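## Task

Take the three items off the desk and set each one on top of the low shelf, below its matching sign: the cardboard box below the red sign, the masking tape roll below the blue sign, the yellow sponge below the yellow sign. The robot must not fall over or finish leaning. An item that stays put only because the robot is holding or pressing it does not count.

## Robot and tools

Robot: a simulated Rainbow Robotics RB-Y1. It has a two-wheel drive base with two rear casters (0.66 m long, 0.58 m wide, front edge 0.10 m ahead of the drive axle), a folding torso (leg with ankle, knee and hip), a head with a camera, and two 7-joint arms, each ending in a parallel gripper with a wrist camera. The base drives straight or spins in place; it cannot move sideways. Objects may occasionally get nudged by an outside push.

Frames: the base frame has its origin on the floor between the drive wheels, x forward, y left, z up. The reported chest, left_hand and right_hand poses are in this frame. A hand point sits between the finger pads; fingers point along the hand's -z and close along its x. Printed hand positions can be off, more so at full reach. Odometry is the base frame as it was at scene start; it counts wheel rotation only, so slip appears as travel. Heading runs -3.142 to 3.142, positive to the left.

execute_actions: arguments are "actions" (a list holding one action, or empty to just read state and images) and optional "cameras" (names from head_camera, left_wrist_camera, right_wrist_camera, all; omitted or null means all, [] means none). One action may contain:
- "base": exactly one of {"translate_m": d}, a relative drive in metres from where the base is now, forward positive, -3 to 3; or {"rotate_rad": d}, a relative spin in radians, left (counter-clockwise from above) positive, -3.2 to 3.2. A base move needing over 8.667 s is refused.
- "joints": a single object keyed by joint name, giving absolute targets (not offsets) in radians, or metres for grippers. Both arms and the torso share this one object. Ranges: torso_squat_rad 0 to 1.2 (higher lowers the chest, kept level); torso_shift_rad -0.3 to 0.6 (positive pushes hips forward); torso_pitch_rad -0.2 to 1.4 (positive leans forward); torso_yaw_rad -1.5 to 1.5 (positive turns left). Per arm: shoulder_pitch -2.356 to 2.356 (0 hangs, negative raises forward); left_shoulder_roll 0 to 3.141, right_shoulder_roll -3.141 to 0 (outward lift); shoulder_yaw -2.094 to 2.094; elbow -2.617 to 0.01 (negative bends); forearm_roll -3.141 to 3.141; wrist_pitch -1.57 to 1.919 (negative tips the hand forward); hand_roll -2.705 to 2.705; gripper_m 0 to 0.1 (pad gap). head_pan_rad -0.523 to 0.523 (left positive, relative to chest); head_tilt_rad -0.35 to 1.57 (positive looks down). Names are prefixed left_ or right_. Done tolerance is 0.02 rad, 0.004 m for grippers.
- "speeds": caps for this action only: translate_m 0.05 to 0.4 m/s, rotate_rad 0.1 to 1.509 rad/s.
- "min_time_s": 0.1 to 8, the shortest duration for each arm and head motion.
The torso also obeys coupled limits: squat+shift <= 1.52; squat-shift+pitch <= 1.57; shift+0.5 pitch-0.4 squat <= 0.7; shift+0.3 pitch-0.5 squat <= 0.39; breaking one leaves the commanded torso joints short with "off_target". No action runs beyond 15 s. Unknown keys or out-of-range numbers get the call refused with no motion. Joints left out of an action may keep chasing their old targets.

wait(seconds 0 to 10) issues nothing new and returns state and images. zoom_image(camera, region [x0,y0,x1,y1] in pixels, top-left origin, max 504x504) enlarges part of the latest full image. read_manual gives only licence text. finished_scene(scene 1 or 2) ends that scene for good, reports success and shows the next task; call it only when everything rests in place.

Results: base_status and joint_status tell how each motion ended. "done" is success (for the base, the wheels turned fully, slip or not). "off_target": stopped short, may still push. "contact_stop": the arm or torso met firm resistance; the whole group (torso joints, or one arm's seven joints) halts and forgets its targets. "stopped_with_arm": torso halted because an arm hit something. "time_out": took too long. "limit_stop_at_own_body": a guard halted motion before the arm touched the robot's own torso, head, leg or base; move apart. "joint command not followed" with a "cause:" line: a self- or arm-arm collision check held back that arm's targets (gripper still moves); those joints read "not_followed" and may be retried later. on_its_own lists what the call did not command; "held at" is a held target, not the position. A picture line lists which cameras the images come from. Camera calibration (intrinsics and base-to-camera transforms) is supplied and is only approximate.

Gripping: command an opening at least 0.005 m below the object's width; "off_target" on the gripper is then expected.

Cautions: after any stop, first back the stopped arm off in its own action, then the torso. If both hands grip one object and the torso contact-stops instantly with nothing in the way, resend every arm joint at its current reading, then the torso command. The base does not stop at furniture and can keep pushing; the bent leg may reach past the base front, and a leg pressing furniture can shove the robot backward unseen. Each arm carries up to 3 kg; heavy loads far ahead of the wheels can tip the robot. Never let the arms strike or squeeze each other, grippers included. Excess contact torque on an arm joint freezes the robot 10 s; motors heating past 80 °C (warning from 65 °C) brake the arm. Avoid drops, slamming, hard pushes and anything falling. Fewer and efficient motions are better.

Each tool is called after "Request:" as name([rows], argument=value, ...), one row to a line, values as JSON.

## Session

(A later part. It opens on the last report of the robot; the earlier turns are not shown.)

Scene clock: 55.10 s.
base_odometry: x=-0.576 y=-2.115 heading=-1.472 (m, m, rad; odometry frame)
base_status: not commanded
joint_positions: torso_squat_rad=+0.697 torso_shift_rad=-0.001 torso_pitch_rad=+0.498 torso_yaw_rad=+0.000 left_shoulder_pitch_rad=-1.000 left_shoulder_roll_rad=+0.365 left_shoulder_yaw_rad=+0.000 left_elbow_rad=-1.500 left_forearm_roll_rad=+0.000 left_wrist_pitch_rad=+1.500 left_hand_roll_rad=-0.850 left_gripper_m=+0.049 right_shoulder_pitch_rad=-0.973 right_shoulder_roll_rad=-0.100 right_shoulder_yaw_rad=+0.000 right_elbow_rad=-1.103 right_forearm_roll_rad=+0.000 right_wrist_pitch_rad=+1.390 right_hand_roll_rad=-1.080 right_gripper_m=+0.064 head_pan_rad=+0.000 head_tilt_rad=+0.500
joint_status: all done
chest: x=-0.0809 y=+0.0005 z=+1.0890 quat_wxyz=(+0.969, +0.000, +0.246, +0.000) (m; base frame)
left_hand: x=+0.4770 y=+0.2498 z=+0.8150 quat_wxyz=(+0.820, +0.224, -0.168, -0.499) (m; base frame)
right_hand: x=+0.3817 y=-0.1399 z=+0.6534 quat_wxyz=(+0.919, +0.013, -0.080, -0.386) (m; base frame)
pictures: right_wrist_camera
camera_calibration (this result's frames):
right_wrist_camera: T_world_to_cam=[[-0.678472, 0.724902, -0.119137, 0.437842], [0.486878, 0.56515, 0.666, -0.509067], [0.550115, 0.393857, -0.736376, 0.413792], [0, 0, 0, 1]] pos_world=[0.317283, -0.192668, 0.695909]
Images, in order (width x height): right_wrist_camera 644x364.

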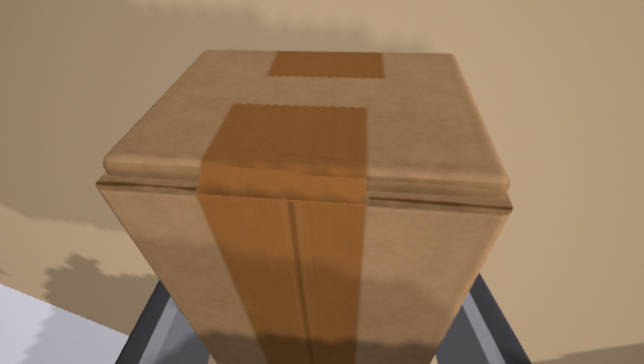

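Request:
execute_actions([
  {"joints":{"right_gripper_m":0.1,"torso_squat_rad":0.68}},
], cameras=[])

Request:
execute_actions([
  {"joints":{"torso_squat_rad":0.5,"right_elbow_rad":-1.4,"right_wrist_pitch_rad":1.65},"min_time_s":1.5},
], cameras=["right_wrist_camera"])

Request:
execute_actions([
  {"base":{"translate_m":-2.7},"joints":{"head_tilt_rad":0.2,"right_shoulder_pitch_rad":-0.75,"right_elbow_rad":-2.1,"right_wrist_pitch_rad":1.85,"right_shoulder_roll_rad":-0.15}},
], cameras=[])

Request:
execute_actions([
  {"base":{"rotate_rad":-3.18}},
], cameras=["head_camera"])

Scene clock: 56.53 s.
base_odometry: x=-0.576 y=-2.115 heading=-1.472 (m, m, rad; odometry frame)
base_status: not commanded
joint_positions: torso_squat_rad=+0.680 torso_shift_rad=-0.001 torso_pitch_rad=+0.500 torso_yaw_rad=+0.000 left_shoulder_pitch_rad=-1.000 left_shoulder_roll_rad=+0.365 left_shoulder_yaw_rad=+0.000 left_elbow_rad=-1.500 left_forearm_roll_rad=+0.000 left_wrist_pitch_rad=+1.500 left_hand_roll_rad=-0.850 left_gripper_m=+0.049 right_shoulder_pitch_rad=-0.970 right_shoulder_roll_rad=-0.100 right_shoulder_yaw_rad=+0.000 right_elbow_rad=-1.100 right_forearm_roll_rad=+0.000 right_wrist_pitch_rad=+1.390 right_hand_roll_rad=-1.080 right_gripper_m=+0.100 head_pan_rad=+0.000 head_tilt_rad=+0.500
joint_status: all done
chest: x=-0.0800 y=+0.0005 z=+1.0964 quat_wxyz=(+0.969, +0.000, +0.247, +0.000) (m; base frame)
left_hand: x=+0.4773 y=+0.2498 z=+0.8214 quat_wxyz=(+0.820, +0.224, -0.168, -0.499) (m; base frame)
right_hand: x=+0.3798 y=-0.1407 z=+0.6580 quat_wxyz=(+0.919, +0.011, -0.077, -0.386) (m; base frame)
pictures: none
No camera images: the call's "cameras" was empty. Leave "cameras" out to get every camera's image.

Scene clock: 58.33 s.
base_odometry: x=-0.576 y=-2.115 heading=-1.472 (m, m, rad; odometry frame)
base_status: not commanded
joint_positions: torso_squat_rad=+0.500 torso_shift_rad=-0.001 torso_pitch_rad=+0.500 torso_yaw_rad=+0.000 left_shoulder_pitch_rad=-1.000 left_shoulder_roll_rad=+0.365 left_shoulder_yaw_rad=+0.000 left_elbow_rad=-1.500 left_forearm_roll_rad=+0.000 left_wrist_pitch_rad=+1.500 left_hand_roll_rad=-0.850 left_gripper_m=+0.049 right_shoulder_pitch_rad=-0.970 right_shoulder_roll_rad=-0.100 right_shoulder_yaw_rad=+0.000 right_elbow_rad=-1.400 right_forearm_roll_rad=+0.000 right_wrist_pitch_rad=+1.650 right_hand_roll_rad=-1.080 right_gripper_m=+0.100 head_pan_rad=+0.000 head_tilt_rad=+0.500
joint_status: all done
chest: x=-0.0801 y=+0.0005 z=+1.1664 quat_wxyz=(+0.969, +0.000, +0.247, +0.000) (m; base frame)
left_hand: x=+0.4773 y=+0.2499 z=+0.8913 quat_wxyz=(+0.820, +0.223, -0.168, -0.499) (m; base frame)
right_hand: x=+0.3880 y=-0.1318 z=+0.8061 quat_wxyz=(+0.918, +0.024, -0.092, -0.385) (m; base frame)
pictures: right_wrist_camera
camera_calibration (this result's frames):
right_wrist_camera: T_world_to_cam=[[-0.676082, 0.724718, -0.133027, 0.464688], [0.464623, 0.559437, 0.686407, -0.626933], [0.571872, 0.402261, -0.714947, 0.494932], [0, 0, 0, 1]] pos_world=[0.322417, -0.18513, 0.845997]
Images, in order (width x height): right_wrist_camera 644x364.

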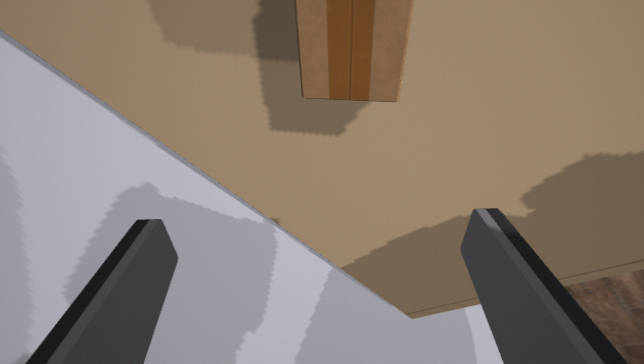

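Scene clock: 66.73 s.
base_odometry: x=-0.843 y=+0.572 heading=-1.472 (m, m, rad; odometry frame)
base_status: done
joint_positions: torso_squat_rad=+0.500 torso_shift_rad=-0.001 torso_pitch_rad=+0.500 torso_yaw_rad=+0.000 left_shoulder_pitch_rad=-1.000 left_shoulder_roll_rad=+0.365 left_shoulder_yaw_rad=+0.000 left_elbow_rad=-1.500 left_forearm_roll_rad=+0.000 left_wrist_pitch_rad=+1.500 left_hand_roll_rad=-0.850 left_gripper_m=+0.049 right_shoulder_pitch_rad=-0.750 right_shoulder_roll_rad=-0.150 right_shoulder_yaw_rad=+0.000 right_elbow_rad=-2.100 right_forearm_roll_rad=+0.000 right_wrist_pitch_rad=+1.850 right_hand_roll_rad=-1.080 right_gripper_m=+0.100 head_pan_rad=+0.000 head_tilt_rad=+0.200
joint_status: all done
chest: x=-0.0801 y=+0.0005 z=+1.1664 quat_wxyz=(+0.969, +0.000, +0.247, +0.000) (m; base frame)
left_hand: x=+0.4773 y=+0.2498 z=+0.8914 quat_wxyz=(+0.820, +0.223, -0.168, -0.499) (m; base frame)
right_hand: x=+0.3583 y=-0.1673 z=+0.9200 quat_wxyz=(+0.888, +0.096, -0.216, -0.395) (m; base frame)
pictures: none
No camera images: the call's "cameras" was empty. Leave "cameras" out to get every camera's image.

Scene clock: 72.10 s.
base_odometry: x=-0.843 y=+0.572 heading=+1.632 (m, m, rad; odometry frame)
base_status: done
joint_positions: torso_squat_rad=+0.500 torso_shift_rad=-0.001 torso_pitch_rad=+0.500 torso_yaw_rad=+0.000 left_shoulder_pitch_rad=-1.000 left_shoulder_roll_rad=+0.365 left_shoulder_yaw_rad=+0.000 left_elbow_rad=-1.500 left_forearm_roll_rad=+0.000 left_wrist_pitch_rad=+1.500 left_hand_roll_rad=-0.850 left_gripper_m=+0.049 right_shoulder_pitch_rad=-0.750 right_shoulder_roll_rad=-0.150 right_shoulder_yaw_rad=+0.000 right_elbow_rad=-2.100 right_forearm_roll_rad=+0.000 right_wrist_pitch_rad=+1.850 right_hand_roll_rad=-1.080 right_gripper_m=+0.100 head_pan_rad=+0.000 head_tilt_rad=+0.200
joint_status: not commanded
chest: x=-0.0801 y=+0.0005 z=+1.1664 quat_wxyz=(+0.969, +0.000, +0.247, +0.000) (m; base frame)
left_hand: x=+0.4773 y=+0.2498 z=+0.8914 quat_wxyz=(+0.820, +0.224, -0.168, -0.499) (m; base frame)
right_hand: x=+0.3583 y=-0.1673 z=+0.9200 quat_wxyz=(+0.888, +0.096, -0.216, -0.395) (m; base frame)
pictures: head_camera
camera_calibration (this result's frames):
head_camera: T_world_to_cam=[[-0.0095479, -0.997229, 0.0737789, -0.0985679], [-0.639237, -0.0506505, -0.76734, 1.09834], [0.768951, -0.0544886, -0.636982, 0.769651], [0, 0, 0, 1]] pos_world=[0.109331, -0.000726328, 1.34032]
Images, in order (width x height): head_camera 896x504.

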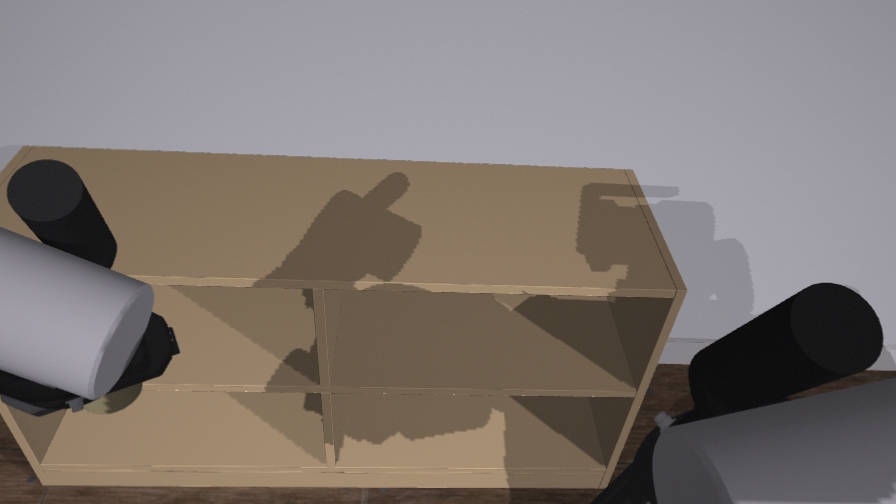

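Request:
execute_actions([
  {"base":{"translate_m":0.53},"joints":{"torso_squat_rad":0.89,"head_tilt_rad":0.4,"left_shoulder_pitch_rad":-1.16,"left_elbow_rad":-1.07,"left_wrist_pitch_rad":1.23},"min_time_s":2},
], cameras=[])

Request:
execute_actions([
  {"joints":{"torso_squat_rad":0.951}},
], cameras=["head_camera"])

Request:
execute_actions([
  {"joints":{"left_gripper_m":0.1}},
], cameras=[])

Request:
execute_actions([
  {"joints":{"torso_squat_rad":0.8}},
], cameras=["left_wrist_camera"])

Scene clock: 75.07 s.
base_odometry: x=-0.875 y=+1.101 heading=+1.632 (m, m, rad; odometry frame)
base_status: done
joint_positions: torso_squat_rad=+0.890 torso_shift_rad=+0.000 torso_pitch_rad=+0.500 torso_yaw_rad=+0.000 left_shoulder_pitch_rad=-1.160 left_shoulder_roll_rad=+0.365 left_shoulder_yaw_rad=+0.000 left_elbow_rad=-1.070 left_forearm_roll_rad=+0.000 left_wrist_pitch_rad=+1.230 left_hand_roll_rad=-0.850 left_gripper_m=+0.049 right_shoulder_pitch_rad=-0.750 right_shoulder_roll_rad=-0.150 right_shoulder_yaw_rad=+0.000 right_elbow_rad=-2.100 right_forearm_roll_rad=+0.000 right_wrist_pitch_rad=+1.850 right_hand_roll_rad=-1.080 right_gripper_m=+0.100 head_pan_rad=+0.000 head_tilt_rad=+0.400
joint_status: all done
chest: x=-0.0799 y=+0.0004 z=+0.9927 quat_wxyz=(+0.969, +0.000, +0.247, +0.000) (m; base frame)
left_hand: x=+0.5241 y=+0.2557 z=+0.6785 quat_wxyz=(+0.821, +0.223, -0.168, -0.498) (m; base frame)
right_hand: x=+0.3585 y=-0.1674 z=+0.7463 quat_wxyz=(+0.888, +0.096, -0.216, -0.395) (m; base frame)
pictures: none
No camera images: the call's "cameras" was empty. Leave "cameras" out to get every camera's image.

Scene clock: 76.03 s.
base_odometry: x=-0.875 y=+1.101 heading=+1.632 (m, m, rad; odometry frame)
base_status: not commanded
joint_positions: torso_squat_rad=+0.951 torso_shift_rad=-0.001 torso_pitch_rad=+0.500 torso_yaw_rad=+0.000 left_shoulder_pitch_rad=-1.160 left_shoulder_roll_rad=+0.365 left_shoulder_yaw_rad=+0.000 left_elbow_rad=-1.070 left_forearm_roll_rad=+0.000 left_wrist_pitch_rad=+1.230 left_hand_roll_rad=-0.850 left_gripper_m=+0.049 right_shoulder_pitch_rad=-0.750 right_shoulder_roll_rad=-0.150 right_shoulder_yaw_rad=+0.000 right_elbow_rad=-2.100 right_forearm_roll_rad=+0.000 right_wrist_pitch_rad=+1.850 right_hand_roll_rad=-1.080 right_gripper_m=+0.100 head_pan_rad=+0.000 head_tilt_rad=+0.400
joint_status: all done
chest: x=-0.0799 y=+0.0004 z=+0.9587 quat_wxyz=(+0.969, +0.000, +0.247, +0.000) (m; base frame)
left_hand: x=+0.5241 y=+0.2557 z=+0.6446 quat_wxyz=(+0.821, +0.223, -0.168, -0.498) (m; base frame)
right_hand: x=+0.3585 y=-0.1674 z=+0.7123 quat_wxyz=(+0.888, +0.096, -0.216, -0.395) (m; base frame)
pictures: head_camera
camera_calibration (this result's frames):
head_camera: T_world_to_cam=[[0.0052011, -0.99722, 0.0743384, -0.0844654], [-0.778952, -0.0506563, -0.625034, 0.784071], [0.627062, -0.0546552, -0.77705, 0.799622], [0, 0, 0, 1]] pos_world=[0.109781, -0.000808914, 1.1177]
Images, in order (width x height): head_camera 896x504.

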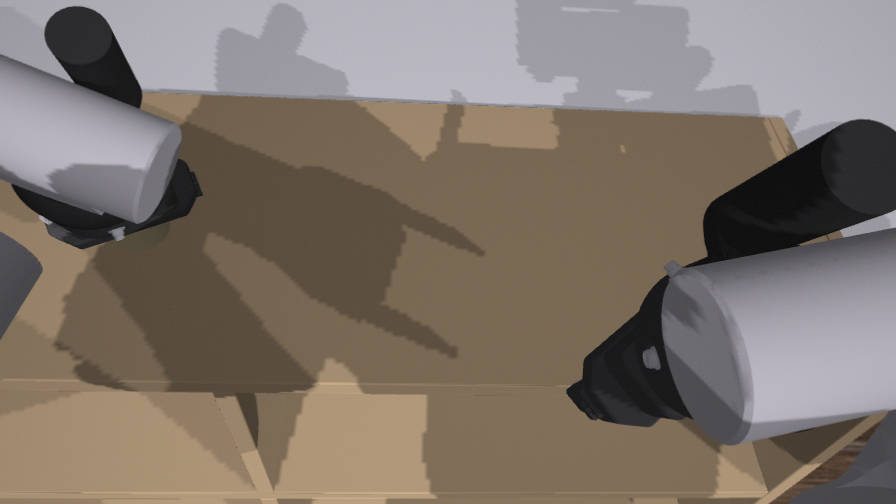

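Scene clock: 77.30 s.
base_odometry: x=-0.875 y=+1.101 heading=+1.632 (m, m, rad; odometry frame)
base_status: not commanded
joint_positions: torso_squat_rad=+0.951 torso_shift_rad=-0.001 torso_pitch_rad=+0.500 torso_yaw_rad=+0.000 left_shoulder_pitch_rad=-1.160 left_shoulder_roll_rad=+0.365 left_shoulder_yaw_rad=+0.000 left_elbow_rad=-1.070 left_forearm_roll_rad=+0.000 left_wrist_pitch_rad=+1.230 left_hand_roll_rad=-0.850 left_gripper_m=+0.100 right_shoulder_pitch_rad=-0.750 right_shoulder_roll_rad=-0.150 right_shoulder_yaw_rad=+0.000 right_elbow_rad=-2.100 right_forearm_roll_rad=+0.000 right_wrist_pitch_rad=+1.850 right_hand_roll_rad=-1.080 right_gripper_m=+0.100 head_pan_rad=+0.000 head_tilt_rad=+0.400
joint_status: all done
chest: x=-0.0799 y=+0.0004 z=+0.9587 quat_wxyz=(+0.969, +0.000, +0.247, +0.000) (m; base frame)
left_hand: x=+0.5241 y=+0.2557 z=+0.6446 quat_wxyz=(+0.821, +0.223, -0.168, -0.498) (m; base frame)
right_hand: x=+0.3585 y=-0.1674 z=+0.7123 quat_wxyz=(+0.888, +0.096, -0.216, -0.395) (m; base frame)
pictures: none
No camera images: the call's "cameras" was empty. Leave "cameras" out to get every camera's image.

Scene clock: 78.63 s.
base_odometry: x=-0.875 y=+1.101 heading=+1.632 (m, m, rad; odometry frame)
base_status: not commanded
joint_positions: torso_squat_rad=+0.800 torso_shift_rad=-0.001 torso_pitch_rad=+0.500 torso_yaw_rad=+0.000 left_shoulder_pitch_rad=-1.160 left_shoulder_roll_rad=+0.365 left_shoulder_yaw_rad=+0.000 left_elbow_rad=-1.070 left_forearm_roll_rad=+0.000 left_wrist_pitch_rad=+1.230 left_hand_roll_rad=-0.850 left_gripper_m=+0.100 right_shoulder_pitch_rad=-0.750 right_shoulder_roll_rad=-0.150 right_shoulder_yaw_rad=+0.000 right_elbow_rad=-2.100 right_forearm_roll_rad=+0.000 right_wrist_pitch_rad=+1.850 right_hand_roll_rad=-1.080 right_gripper_m=+0.100 head_pan_rad=+0.000 head_tilt_rad=+0.400
joint_status: all done
chest: x=-0.0800 y=+0.0004 z=+1.0398 quat_wxyz=(+0.969, +0.000, +0.247, +0.000) (m; base frame)
left_hand: x=+0.5241 y=+0.2557 z=+0.7258 quat_wxyz=(+0.821, +0.223, -0.168, -0.498) (m; base frame)
right_hand: x=+0.3584 y=-0.1674 z=+0.7934 quat_wxyz=(+0.888, +0.096, -0.216, -0.395) (m; base frame)
pictures: left_wrist_camera
camera_calibration (this result's frames):
left_wrist_camera: T_world_to_cam=[[0.425194, -0.904549, 0.0316266, -0.00610489], [-0.893837, -0.41415, 0.171859, 0.480213], [-0.142357, -0.101343, -0.984614, 0.901073], [0, 0, 0, 1]] pos_world=[0.560102, 0.284675, 0.804873]
Images, in order (width x height): left_wrist_camera 644x364.

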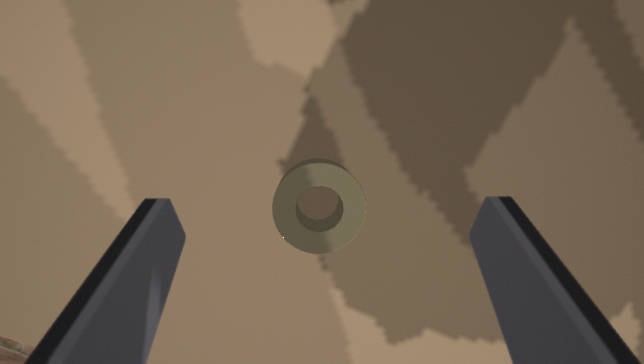

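Request:
execute_actions([
  {"base":{"translate_m":-0.95},"joints":{"torso_squat_rad":0.45,"head_tilt_rad":0.1,"left_shoulder_roll_rad":0.25,"left_wrist_pitch_rad":1.5}},
], cameras=[])

Request:
execute_actions([
  {"base":{"rotate_rad":-1.51}},
], cameras=[])

Request:
execute_actions([
  {"base":{"translate_m":2.1}},
], cameras=["head_camera"])

Scene clock: 82.90 s.
base_odometry: x=-0.817 y=+0.153 heading=+1.631 (m, m, rad; odometry frame)
base_status: done
joint_positions: torso_squat_rad=+0.450 torso_shift_rad=-0.001 torso_pitch_rad=+0.500 torso_yaw_rad=+0.000 left_shoulder_pitch_rad=-1.160 left_shoulder_roll_rad=+0.250 left_shoulder_yaw_rad=+0.000 left_elbow_rad=-1.070 left_forearm_roll_rad=+0.000 left_wrist_pitch_rad=+1.500 left_hand_roll_rad=-0.850 left_gripper_m=+0.100 right_shoulder_pitch_rad=-0.750 right_shoulder_roll_rad=-0.150 right_shoulder_yaw_rad=+0.000 right_elbow_rad=-2.100 right_forearm_roll_rad=+0.000 right_wrist_pitch_rad=+1.850 right_hand_roll_rad=-1.080 right_gripper_m=+0.100 head_pan_rad=+0.000 head_tilt_rad=+0.100
joint_status: all done
chest: x=-0.0801 y=+0.0005 z=+1.1824 quat_wxyz=(+0.969, +0.000, +0.247, +0.000) (m; base frame)
left_hand: x=+0.4535 y=+0.2026 z=+0.8291 quat_wxyz=(+0.843, +0.134, -0.055, -0.519) (m; base frame)
right_hand: x=+0.3583 y=-0.1673 z=+0.9360 quat_wxyz=(+0.888, +0.096, -0.216, -0.395) (m; base frame)
pictures: none
No camera images: the call's "cameras" was empty. Leave "cameras" out to get every camera's image.

Scene clock: 86.70 s.
base_odometry: x=-0.817 y=+0.153 heading=+0.122 (m, m, rad; odometry frame)
base_status: done
joint_positions: torso_squat_rad=+0.450 torso_shift_rad=-0.001 torso_pitch_rad=+0.500 torso_yaw_rad=+0.000 left_shoulder_pitch_rad=-1.160 left_shoulder_roll_rad=+0.250 left_shoulder_yaw_rad=+0.000 left_elbow_rad=-1.070 left_forearm_roll_rad=+0.000 left_wrist_pitch_rad=+1.500 left_hand_roll_rad=-0.850 left_gripper_m=+0.100 right_shoulder_pitch_rad=-0.750 right_shoulder_roll_rad=-0.150 right_shoulder_yaw_rad=+0.000 right_elbow_rad=-2.100 right_forearm_roll_rad=+0.000 right_wrist_pitch_rad=+1.850 right_hand_roll_rad=-1.080 right_gripper_m=+0.100 head_pan_rad=+0.000 head_tilt_rad=+0.100
joint_status: not commanded
chest: x=-0.0801 y=+0.0005 z=+1.1824 quat_wxyz=(+0.969, +0.000, +0.247, +0.000) (m; base frame)
left_hand: x=+0.4535 y=+0.2026 z=+0.8291 quat_wxyz=(+0.843, +0.134, -0.055, -0.519) (m; base frame)
right_hand: x=+0.3583 y=-0.1673 z=+0.9360 quat_wxyz=(+0.888, +0.096, -0.216, -0.395) (m; base frame)
pictures: none
No camera images: the call's "cameras" was empty. Leave "cameras" out to get every camera's image.

Scene clock: 93.27 s.
base_odometry: x=+1.267 y=+0.407 heading=+0.121 (m, m, rad; odometry frame)
base_status: done
joint_positions: torso_squat_rad=+0.450 torso_shift_rad=-0.001 torso_pitch_rad=+0.500 torso_yaw_rad=+0.000 left_shoulder_pitch_rad=-1.160 left_shoulder_roll_rad=+0.250 left_shoulder_yaw_rad=+0.000 left_elbow_rad=-1.070 left_forearm_roll_rad=+0.000 left_wrist_pitch_rad=+1.500 left_hand_roll_rad=-0.850 left_gripper_m=+0.100 right_shoulder_pitch_rad=-0.750 right_shoulder_roll_rad=-0.150 right_shoulder_yaw_rad=+0.000 right_elbow_rad=-2.100 right_forearm_roll_rad=+0.000 right_wrist_pitch_rad=+1.850 right_hand_roll_rad=-1.080 right_gripper_m=+0.100 head_pan_rad=+0.000 head_tilt_rad=+0.100
joint_status: not commanded
chest: x=-0.0800 y=+0.0005 z=+1.1824 quat_wxyz=(+0.969, +0.000, +0.247, +0.000) (m; base frame)
left_hand: x=+0.4536 y=+0.2026 z=+0.8290 quat_wxyz=(+0.843, +0.134, -0.055, -0.519) (m; base frame)
right_hand: x=+0.3584 y=-0.1673 z=+0.9360 quat_wxyz=(+0.888, +0.096, -0.216, -0.395) (m; base frame)
pictures: head_camera
camera_calibration (this result's frames):
head_camera: T_world_to_cam=[[-0.0167785, -0.997235, 0.072397, -0.0976185], [-0.559529, -0.0506432, -0.827262, 1.18858], [0.828641, -0.0543884, -0.557132, 0.670085], [0, 0, 0, 1]] pos_world=[0.108147, -0.000710112, 1.36366]
Images, in order (width x height): head_camera 896x504.

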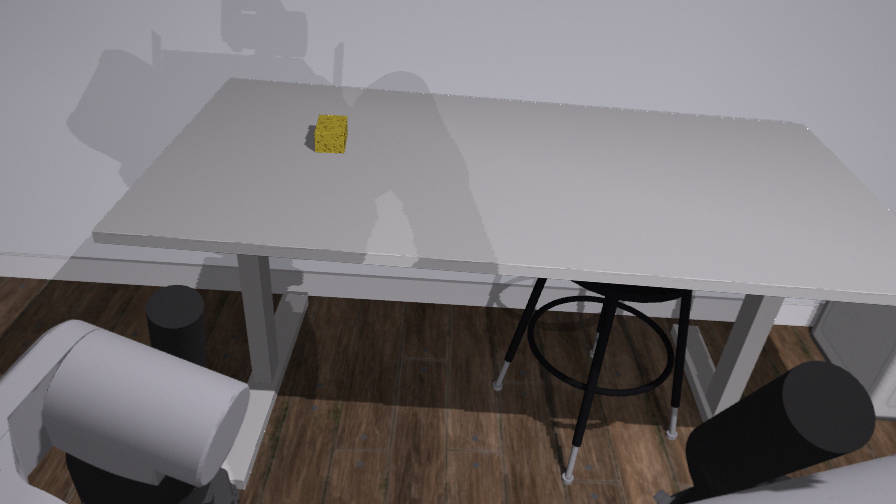

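Request:
execute_actions([
  {"base":{"translate_m":0.93},"joints":{"head_tilt_rad":0.4,"left_wrist_pitch_rad":1.27,"left_hand_roll_rad":-1.3,"left_shoulder_roll_rad":0.26}},
], cameras=["head_camera","left_wrist_camera"])

Scene clock: 97.10 s.
base_odometry: x=+2.191 y=+0.519 heading=+0.121 (m, m, rad; odometry frame)
base_status: done
joint_positions: torso_squat_rad=+0.450 torso_shift_rad=-0.001 torso_pitch_rad=+0.500 torso_yaw_rad=+0.000 left_shoulder_pitch_rad=-1.160 left_shoulder_roll_rad=+0.260 left_shoulder_yaw_rad=+0.000 left_elbow_rad=-1.070 left_forearm_roll_rad=+0.000 left_wrist_pitch_rad=+1.270 left_hand_roll_rad=-1.300 left_gripper_m=+0.100 right_shoulder_pitch_rad=-0.750 right_shoulder_roll_rad=-0.150 right_shoulder_yaw_rad=+0.000 right_elbow_rad=-2.100 right_forearm_roll_rad=+0.000 right_wrist_pitch_rad=+1.850 right_hand_roll_rad=-1.080 right_gripper_m=+0.100 head_pan_rad=+0.000 head_tilt_rad=+0.400
joint_status: all done
chest: x=-0.0800 y=+0.0005 z=+1.1824 quat_wxyz=(+0.969, +0.000, +0.247, +0.000) (m; base frame)
left_hand: x=+0.5033 y=+0.1936 z=+0.8459 quat_wxyz=(+0.685, +0.203, -0.120, -0.689) (m; base frame)
right_hand: x=+0.3584 y=-0.1673 z=+0.9360 quat_wxyz=(+0.888, +0.096, -0.216, -0.395) (m; base frame)
pictures: head_camera, left_wrist_camera
camera_calibration (this result's frames):
head_camera: T_world_to_cam=[[0.00522532, -0.99722, 0.0743302, -0.101], [-0.778973, -0.0506682, -0.625007, 0.923778], [0.627036, -0.0546354, -0.777072, 0.973533], [0, 0, 0, 1]] pos_world=[0.109686, -0.000723783, 1.34138]
left_wrist_camera: T_world_to_cam=[[-0.00595797, -0.990907, -0.134413, 0.316937], [-0.961712, -0.0311522, 0.272286, 0.290335], [-0.273998, 0.130889, -0.952782, 1.00448], [0, 0, 0, 1]] pos_world=[0.556332, 0.191625, 0.920596]
Images, in order (width x height): head_camera 896x504, left_wrist_camera 644x364.

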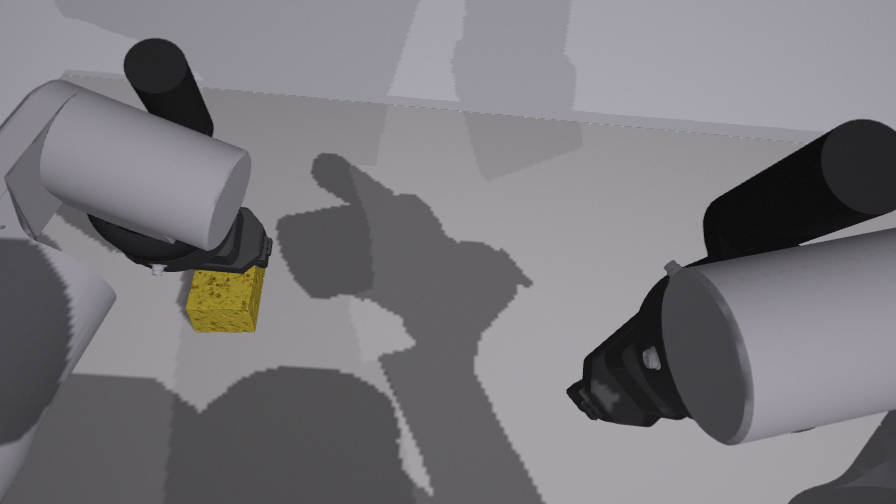

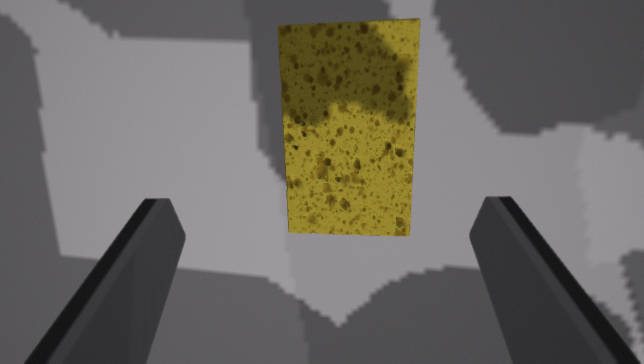

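Request:
execute_actions([
  {"base":{"translate_m":0.025},"joints":{"torso_squat_rad":0.657}},
], cameras=["left_wrist_camera"])

Request:
execute_actions([
  {"joints":{"left_gripper_m":0.03}},
], cameras=["left_wrist_camera"])

Scene clock: 98.73 s.
base_odometry: x=+2.216 y=+0.522 heading=+0.121 (m, m, rad; odometry frame)
base_status: done
joint_positions: torso_squat_rad=+0.657 torso_shift_rad=-0.001 torso_pitch_rad=+0.500 torso_yaw_rad=+0.000 left_shoulder_pitch_rad=-1.160 left_shoulder_roll_rad=+0.260 left_shoulder_yaw_rad=+0.000 left_elbow_rad=-1.070 left_forearm_roll_rad=+0.000 left_wrist_pitch_rad=+1.270 left_hand_roll_rad=-1.300 left_gripper_m=+0.100 right_shoulder_pitch_rad=-0.750 right_shoulder_roll_rad=-0.150 right_shoulder_yaw_rad=+0.000 right_elbow_rad=-2.100 right_forearm_roll_rad=+0.000 right_wrist_pitch_rad=+1.850 right_hand_roll_rad=-1.080 right_gripper_m=+0.100 head_pan_rad=+0.000 head_tilt_rad=+0.400
joint_status: all done
chest: x=-0.0800 y=+0.0004 z=+1.1064 quat_wxyz=(+0.969, +0.000, +0.247, +0.000) (m; base frame)
left_hand: x=+0.5034 y=+0.1936 z=+0.7700 quat_wxyz=(+0.685, +0.203, -0.120, -0.689) (m; base frame)
right_hand: x=+0.3584 y=-0.1673 z=+0.8601 quat_wxyz=(+0.888, +0.096, -0.216, -0.395) (m; base frame)
pictures: left_wrist_camera
camera_calibration (this result's frames):
left_wrist_camera: T_world_to_cam=[[-0.00595465, -0.990909, -0.134405, 0.306685], [-0.96175, -0.031135, 0.272153, 0.311182], [-0.273863, 0.130885, -0.952821, 0.932106], [0, 0, 0, 1]] pos_world=[0.556375, 0.191587, 0.844661]
Images, in order (width x height): left_wrist_camera 644x364.

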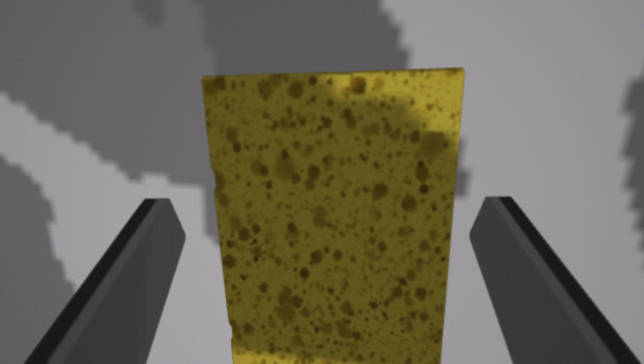

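Scene clock: 99.90 s.
base_odometry: x=+2.216 y=+0.522 heading=+0.121 (m, m, rad; odometry frame)
base_status: not commanded
joint_positions: torso_squat_rad=+0.657 torso_shift_rad=-0.001 torso_pitch_rad=+0.500 torso_yaw_rad=+0.000 left_shoulder_pitch_rad=-1.160 left_shoulder_roll_rad=+0.260 left_shoulder_yaw_rad=+0.000 left_elbow_rad=-1.070 left_forearm_roll_rad=+0.000 left_wrist_pitch_rad=+1.270 left_hand_roll_rad=-1.300 left_gripper_m=+0.059 right_shoulder_pitch_rad=-0.750 right_shoulder_roll_rad=-0.150 right_shoulder_yaw_rad=+0.000 right_elbow_rad=-2.100 right_forearm_roll_rad=+0.000 right_wrist_pitch_rad=+1.850 right_hand_roll_rad=-1.080 right_gripper_m=+0.100 head_pan_rad=+0.000 head_tilt_rad=+0.400
joint_status: left_gripper_m off_target (ended at +0.059, target +0.030)
chest: x=-0.0800 y=+0.0004 z=+1.1064 quat_wxyz=(+0.969, +0.000, +0.247, +0.000) (m; base frame)
left_hand: x=+0.5034 y=+0.1936 z=+0.7700 quat_wxyz=(+0.685, +0.203, -0.120, -0.689) (m; base frame)
right_hand: x=+0.3584 y=-0.1673 z=+0.8601 quat_wxyz=(+0.888, +0.096, -0.216, -0.395) (m; base frame)
pictures: left_wrist_camera
camera_calibration (this result's frames):
left_wrist_camera: T_world_to_cam=[[-0.00595444, -0.990909, -0.134405, 0.306684], [-0.96175, -0.0311351, 0.272153, 0.311183], [-0.273863, 0.130885, -0.952821, 0.932106], [0, 0, 0, 1]] pos_world=[0.556376, 0.191586, 0.844661]
Images, in order (width x height): left_wrist_camera 644x364.

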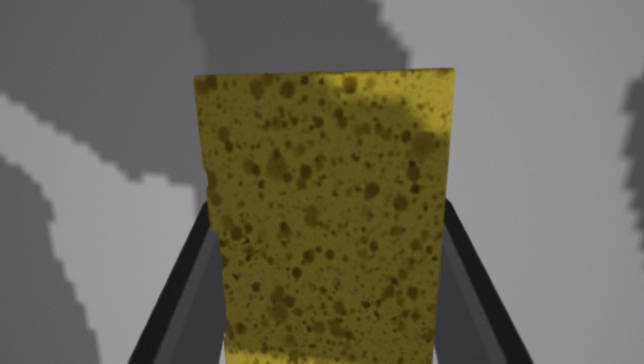

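Request:
execute_actions([
  {"joints":{"torso_squat_rad":0.5}},
], cameras=[])

Request:
execute_actions([
  {"base":{"translate_m":-0.5},"joints":{"head_tilt_rad":0.2}},
], cameras=[])

Request:
execute_actions([
  {"base":{"rotate_rad":-0.2}},
], cameras=[])

Request:
execute_actions([
  {"base":{"translate_m":-3.0}},
], cameras=[])

Request:
execute_actions([
  {"base":{"rotate_rad":-2.95}},
], cameras=["head_camera"])

Scene clock: 101.53 s.
base_odometry: x=+2.216 y=+0.522 heading=+0.121 (m, m, rad; odometry frame)
base_status: not commanded
joint_positions: torso_squat_rad=+0.500 torso_shift_rad=-0.001 torso_pitch_rad=+0.500 torso_yaw_rad=+0.000 left_shoulder_pitch_rad=-1.160 left_shoulder_roll_rad=+0.260 left_shoulder_yaw_rad=+0.000 left_elbow_rad=-1.070 left_forearm_roll_rad=+0.000 left_wrist_pitch_rad=+1.270 left_hand_roll_rad=-1.300 left_gripper_m=+0.059 right_shoulder_pitch_rad=-0.750 right_shoulder_roll_rad=-0.150 right_shoulder_yaw_rad=+0.000 right_elbow_rad=-2.100 right_forearm_roll_rad=+0.000 right_wrist_pitch_rad=+1.850 right_hand_roll_rad=-1.080 right_gripper_m=+0.100 head_pan_rad=+0.000 head_tilt_rad=+0.400
joint_status: all done
chest: x=-0.0800 y=+0.0005 z=+1.1664 quat_wxyz=(+0.969, +0.000, +0.247, +0.000) (m; base frame)
left_hand: x=+0.5034 y=+0.1936 z=+0.8300 quat_wxyz=(+0.685, +0.203, -0.120, -0.689) (m; base frame)
right_hand: x=+0.3584 y=-0.1673 z=+0.9200 quat_wxyz=(+0.888, +0.096, -0.216, -0.395) (m; base frame)
pictures: none
No camera images: the call's "cameras" was empty. Leave "cameras" out to get every camera's image.

Scene clock: 104.33 s.
base_odometry: x=+1.719 y=+0.462 heading=+0.120 (m, m, rad; odometry frame)
base_status: done
joint_positions: torso_squat_rad=+0.500 torso_shift_rad=-0.001 torso_pitch_rad=+0.500 torso_yaw_rad=+0.000 left_shoulder_pitch_rad=-1.160 left_shoulder_roll_rad=+0.260 left_shoulder_yaw_rad=+0.000 left_elbow_rad=-1.070 left_forearm_roll_rad=+0.000 left_wrist_pitch_rad=+1.270 left_hand_roll_rad=-1.300 left_gripper_m=+0.059 right_shoulder_pitch_rad=-0.750 right_shoulder_roll_rad=-0.150 right_shoulder_yaw_rad=+0.000 right_elbow_rad=-2.100 right_forearm_roll_rad=+0.000 right_wrist_pitch_rad=+1.850 right_hand_roll_rad=-1.080 right_gripper_m=+0.100 head_pan_rad=+0.000 head_tilt_rad=+0.200
joint_status: all done
chest: x=-0.0801 y=+0.0005 z=+1.1664 quat_wxyz=(+0.969, +0.000, +0.247, +0.000) (m; base frame)
left_hand: x=+0.5034 y=+0.1936 z=+0.8300 quat_wxyz=(+0.685, +0.203, -0.120, -0.689) (m; base frame)
right_hand: x=+0.3583 y=-0.1673 z=+0.9200 quat_wxyz=(+0.888, +0.096, -0.216, -0.395) (m; base frame)
pictures: none
No camera images: the call's "cameras" was empty. Leave "cameras" out to get every camera's image.

Scene clock: 105.93 s.
base_odometry: x=+1.719 y=+0.462 heading=-0.080 (m, m, rad; odometry frame)
base_status: done
joint_positions: torso_squat_rad=+0.500 torso_shift_rad=-0.001 torso_pitch_rad=+0.500 torso_yaw_rad=+0.000 left_shoulder_pitch_rad=-1.160 left_shoulder_roll_rad=+0.260 left_shoulder_yaw_rad=+0.000 left_elbow_rad=-1.070 left_forearm_roll_rad=+0.000 left_wrist_pitch_rad=+1.270 left_hand_roll_rad=-1.300 left_gripper_m=+0.059 right_shoulder_pitch_rad=-0.750 right_shoulder_roll_rad=-0.150 right_shoulder_yaw_rad=+0.000 right_elbow_rad=-2.100 right_forearm_roll_rad=+0.000 right_wrist_pitch_rad=+1.850 right_hand_roll_rad=-1.080 right_gripper_m=+0.100 head_pan_rad=+0.000 head_tilt_rad=+0.200
joint_status: not commanded
chest: x=-0.0801 y=+0.0005 z=+1.1664 quat_wxyz=(+0.969, +0.000, +0.247, +0.000) (m; base frame)
left_hand: x=+0.5034 y=+0.1936 z=+0.8300 quat_wxyz=(+0.685, +0.203, -0.120, -0.689) (m; base frame)
right_hand: x=+0.3583 y=-0.1673 z=+0.9200 quat_wxyz=(+0.888, +0.096, -0.216, -0.395) (m; base frame)
pictures: none
No camera images: the call's "cameras" was empty. Leave "cameras" out to get every camera's image.

Scene clock: 115.20 s.
base_odometry: x=-1.272 y=+0.701 heading=-0.080 (m, m, rad; odometry frame)
base_status: done
joint_positions: torso_squat_rad=+0.500 torso_shift_rad=-0.001 torso_pitch_rad=+0.500 torso_yaw_rad=+0.000 left_shoulder_pitch_rad=-1.160 left_shoulder_roll_rad=+0.260 left_shoulder_yaw_rad=+0.000 left_elbow_rad=-1.070 left_forearm_roll_rad=+0.000 left_wrist_pitch_rad=+1.270 left_hand_roll_rad=-1.300 left_gripper_m=+0.059 right_shoulder_pitch_rad=-0.750 right_shoulder_roll_rad=-0.150 right_shoulder_yaw_rad=+0.000 right_elbow_rad=-2.100 right_forearm_roll_rad=+0.000 right_wrist_pitch_rad=+1.850 right_hand_roll_rad=-1.080 right_gripper_m=+0.100 head_pan_rad=+0.000 head_tilt_rad=+0.200
joint_status: not commanded
chest: x=-0.0801 y=+0.0005 z=+1.1664 quat_wxyz=(+0.969, +0.000, +0.247, +0.000) (m; base frame)
left_hand: x=+0.5034 y=+0.1936 z=+0.8300 quat_wxyz=(+0.685, +0.203, -0.120, -0.689) (m; base frame)
right_hand: x=+0.3583 y=-0.1673 z=+0.9200 quat_wxyz=(+0.888, +0.096, -0.216, -0.395) (m; base frame)
pictures: none
No camera images: the call's "cameras" was empty. Leave "cameras" out to get every camera's image.

Scene clock: 120.40 s.
base_odometry: x=-1.272 y=+0.701 heading=-3.030 (m, m, rad; odometry frame)
base_status: done
joint_positions: torso_squat_rad=+0.500 torso_shift_rad=-0.001 torso_pitch_rad=+0.500 torso_yaw_rad=+0.000 left_shoulder_pitch_rad=-1.160 left_shoulder_roll_rad=+0.260 left_shoulder_yaw_rad=+0.000 left_elbow_rad=-1.070 left_forearm_roll_rad=+0.000 left_wrist_pitch_rad=+1.270 left_hand_roll_rad=-1.300 left_gripper_m=+0.059 right_shoulder_pitch_rad=-0.750 right_shoulder_roll_rad=-0.150 right_shoulder_yaw_rad=+0.000 right_elbow_rad=-2.100 right_forearm_roll_rad=+0.000 right_wrist_pitch_rad=+1.850 right_hand_roll_rad=-1.080 right_gripper_m=+0.100 head_pan_rad=+0.000 head_tilt_rad=+0.200
joint_status: not commanded
chest: x=-0.0801 y=+0.0005 z=+1.1664 quat_wxyz=(+0.969, +0.000, +0.247, +0.000) (m; base frame)
left_hand: x=+0.5034 y=+0.1937 z=+0.8300 quat_wxyz=(+0.685, +0.203, -0.120, -0.689) (m; base frame)
right_hand: x=+0.3583 y=-0.1673 z=+0.9200 quat_wxyz=(+0.888, +0.096, -0.216, -0.395) (m; base frame)
pictures: head_camera
camera_calibration (this result's frames):
head_camera: T_world_to_cam=[[-0.00951985, -0.997229, 0.0737762, -0.0985555], [-0.639239, -0.0506661, -0.767337, 1.09833], [0.768949, -0.0544656, -0.636986, 0.769655], [0, 0, 0, 1]] pos_world=[0.109334, -0.000714447, 1.34032]
Images, in order (width x height): head_camera 896x504.

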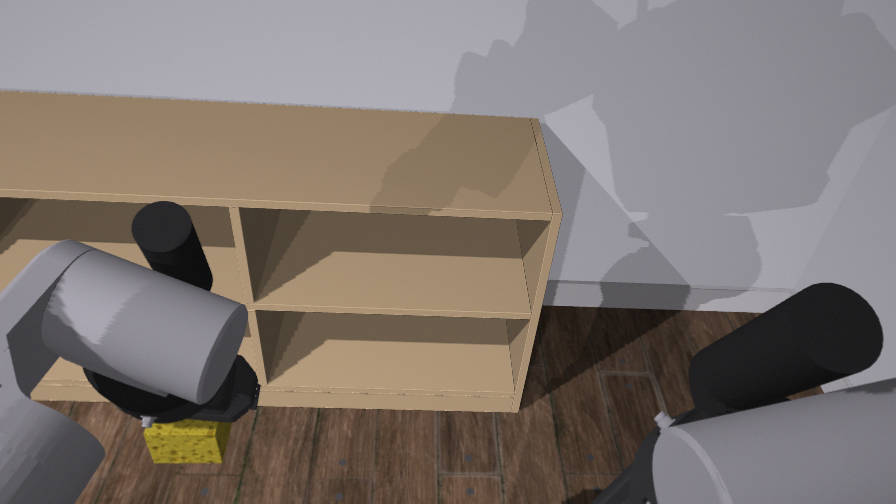

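Request:
execute_actions([
  {"base":{"translate_m":0.75},"joints":{"torso_squat_rad":0.8,"head_tilt_rad":0.4}},
], cameras=[])

Request:
execute_actions([
  {"joints":{"torso_squat_rad":0.877}},
], cameras=["head_camera"])

Request:
execute_actions([
  {"joints":{"left_gripper_m":0.1}},
], cameras=[])

Request:
execute_actions([
  {"joints":{"torso_squat_rad":0.72}},
], cameras=["head_camera","left_wrist_camera"])

Scene clock: 123.80 s.
base_odometry: x=-2.017 y=+0.618 heading=-3.030 (m, m, rad; odometry frame)
base_status: done
joint_positions: torso_squat_rad=+0.800 torso_shift_rad=-0.001 torso_pitch_rad=+0.500 torso_yaw_rad=+0.000 left_shoulder_pitch_rad=-1.160 left_shoulder_roll_rad=+0.260 left_shoulder_yaw_rad=+0.000 left_elbow_rad=-1.070 left_forearm_roll_rad=+0.000 left_wrist_pitch_rad=+1.270 left_hand_roll_rad=-1.300 left_gripper_m=+0.059 right_shoulder_pitch_rad=-0.750 right_shoulder_roll_rad=-0.150 right_shoulder_yaw_rad=+0.000 right_elbow_rad=-2.100 right_forearm_roll_rad=+0.000 right_wrist_pitch_rad=+1.850 right_hand_roll_rad=-1.080 right_gripper_m=+0.100 head_pan_rad=+0.000 head_tilt_rad=+0.400
joint_status: all done
chest: x=-0.0799 y=+0.0004 z=+1.0398 quat_wxyz=(+0.969, +0.000, +0.247, +0.000) (m; base frame)
left_hand: x=+0.5035 y=+0.1937 z=+0.7033 quat_wxyz=(+0.685, +0.203, -0.120, -0.689) (m; base frame)
right_hand: x=+0.3585 y=-0.1673 z=+0.7934 quat_wxyz=(+0.888, +0.096, -0.216, -0.395) (m; base frame)
pictures: none
No camera images: the call's "cameras" was empty. Leave "cameras" out to get every camera's image.

Scene clock: 124.80 s.
base_odometry: x=-2.017 y=+0.618 heading=-3.030 (m, m, rad; odometry frame)
base_status: not commanded
joint_positions: torso_squat_rad=+0.877 torso_shift_rad=-0.001 torso_pitch_rad=+0.500 torso_yaw_rad=+0.000 left_shoulder_pitch_rad=-1.160 left_shoulder_roll_rad=+0.260 left_shoulder_yaw_rad=+0.000 left_elbow_rad=-1.070 left_forearm_roll_rad=+0.000 left_wrist_pitch_rad=+1.270 left_hand_roll_rad=-1.300 left_gripper_m=+0.059 right_shoulder_pitch_rad=-0.750 right_shoulder_roll_rad=-0.150 right_shoulder_yaw_rad=+0.000 right_elbow_rad=-2.100 right_forearm_roll_rad=+0.000 right_wrist_pitch_rad=+1.850 right_hand_roll_rad=-1.080 right_gripper_m=+0.100 head_pan_rad=+0.000 head_tilt_rad=+0.400
joint_status: all done
chest: x=-0.0799 y=+0.0004 z=+0.9997 quat_wxyz=(+0.969, +0.000, +0.247, +0.000) (m; base frame)
left_hand: x=+0.5035 y=+0.1937 z=+0.6633 quat_wxyz=(+0.685, +0.203, -0.120, -0.689) (m; base frame)
right_hand: x=+0.3585 y=-0.1674 z=+0.7534 quat_wxyz=(+0.888, +0.096, -0.216, -0.395) (m; base frame)
pictures: head_camera
camera_calibration (this result's frames):
head_camera: T_world_to_cam=[[0.00522795, -0.99722, 0.074336, -0.0874889], [-0.778944, -0.0506764, -0.625043, 0.809694], [0.627072, -0.0546358, -0.777043, 0.831507], [0, 0, 0, 1]] pos_world=[0.109748, -0.000783199, 1.15871]
Images, in order (width x height): head_camera 896x504.

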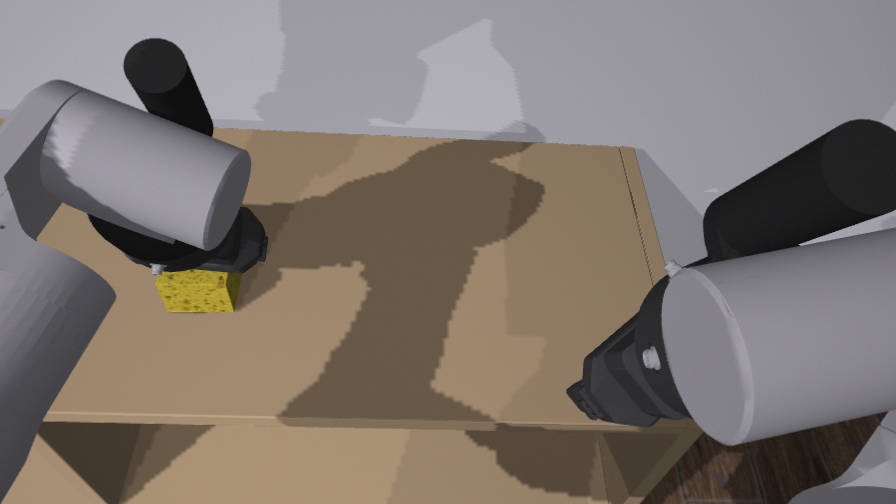

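Scene clock: 125.97 s.
base_odometry: x=-2.017 y=+0.618 heading=-3.030 (m, m, rad; odometry frame)
base_status: not commanded
joint_positions: torso_squat_rad=+0.877 torso_shift_rad=-0.001 torso_pitch_rad=+0.500 torso_yaw_rad=+0.000 left_shoulder_pitch_rad=-1.160 left_shoulder_roll_rad=+0.260 left_shoulder_yaw_rad=+0.000 left_elbow_rad=-1.070 left_forearm_roll_rad=+0.000 left_wrist_pitch_rad=+1.270 left_hand_roll_rad=-1.300 left_gripper_m=+0.100 right_shoulder_pitch_rad=-0.750 right_shoulder_roll_rad=-0.150 right_shoulder_yaw_rad=+0.000 right_elbow_rad=-2.100 right_forearm_roll_rad=+0.000 right_wrist_pitch_rad=+1.850 right_hand_roll_rad=-1.080 right_gripper_m=+0.100 head_pan_rad=+0.000 head_tilt_rad=+0.400
joint_status: all done
chest: x=-0.0799 y=+0.0004 z=+0.9997 quat_wxyz=(+0.969, +0.000, +0.247, +0.000) (m; base frame)
left_hand: x=+0.5035 y=+0.1937 z=+0.6633 quat_wxyz=(+0.685, +0.203, -0.120, -0.689) (m; base frame)
right_hand: x=+0.3585 y=-0.1674 z=+0.7534 quat_wxyz=(+0.888, +0.096, -0.216, -0.395) (m; base frame)
pictures: none
No camera images: the call's "cameras" was empty. Leave "cameras" out to get every camera's image.

Scene clock: 127.30 s.
base_odometry: x=-2.017 y=+0.618 heading=-3.030 (m, m, rad; odometry frame)
base_status: not commanded
joint_positions: torso_squat_rad=+0.720 torso_shift_rad=-0.001 torso_pitch_rad=+0.500 torso_yaw_rad=+0.000 left_shoulder_pitch_rad=-1.160 left_shoulder_roll_rad=+0.260 left_shoulder_yaw_rad=+0.000 left_elbow_rad=-1.070 left_forearm_roll_rad=+0.000 left_wrist_pitch_rad=+1.270 left_hand_roll_rad=-1.300 left_gripper_m=+0.100 right_shoulder_pitch_rad=-0.750 right_shoulder_roll_rad=-0.150 right_shoulder_yaw_rad=+0.000 right_elbow_rad=-2.100 right_forearm_roll_rad=+0.000 right_wrist_pitch_rad=+1.850 right_hand_roll_rad=-1.080 right_gripper_m=+0.100 head_pan_rad=+0.000 head_tilt_rad=+0.400
joint_status: all done
chest: x=-0.0800 y=+0.0004 z=+1.0783 quat_wxyz=(+0.969, +0.000, +0.247, +0.000) (m; base frame)
left_hand: x=+0.5034 y=+0.1937 z=+0.7420 quat_wxyz=(+0.685, +0.203, -0.120, -0.689) (m; base frame)
right_hand: x=+0.3584 y=-0.1673 z=+0.8320 quat_wxyz=(+0.888, +0.096, -0.216, -0.395) (m; base frame)
pictures: head_camera, left_wrist_camera
camera_calibration (this result's frames):
head_camera: T_world_to_cam=[[0.00522661, -0.99722, 0.0743359, -0.0933052], [-0.778934, -0.0506761, -0.625055, 0.858809], [0.627084, -0.0546358, -0.777033, 0.892633], [0, 0, 0, 1]] pos_world=[0.109687, -0.000754873, 1.23734]
left_wrist_camera: T_world_to_cam=[[-0.00587495, -0.990895, -0.134509, 0.303032], [-0.961757, -0.0312361, 0.272116, 0.318886], [-0.27384, 0.130964, -0.952817, 0.90538], [0, 0, 0, 1]] pos_world=[0.556401, 0.191662, 0.816648]
Images, in order (width x height): head_camera 896x504, left_wrist_camera 644x364.

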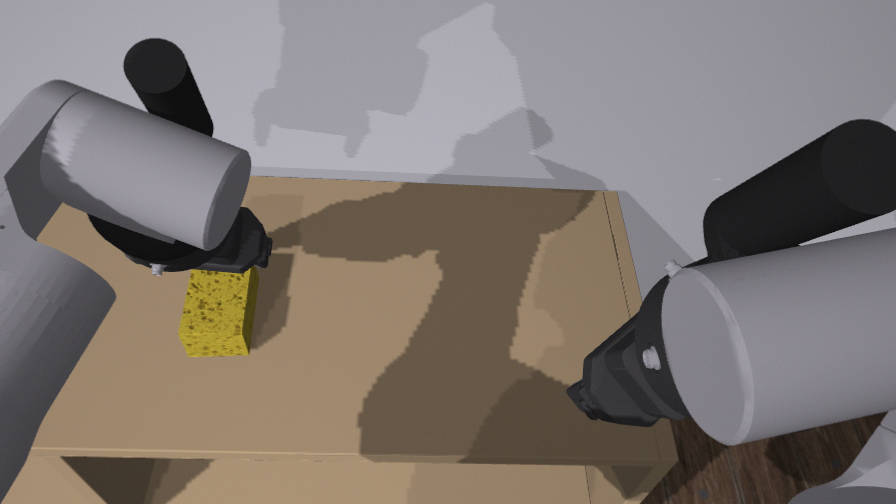

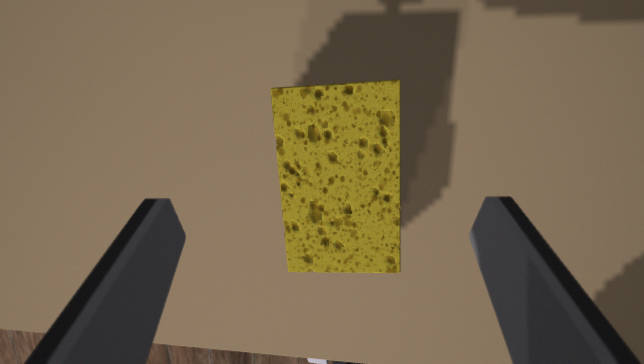

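Request:
finished_scene(scene=2)

The scene is finished: the task was done.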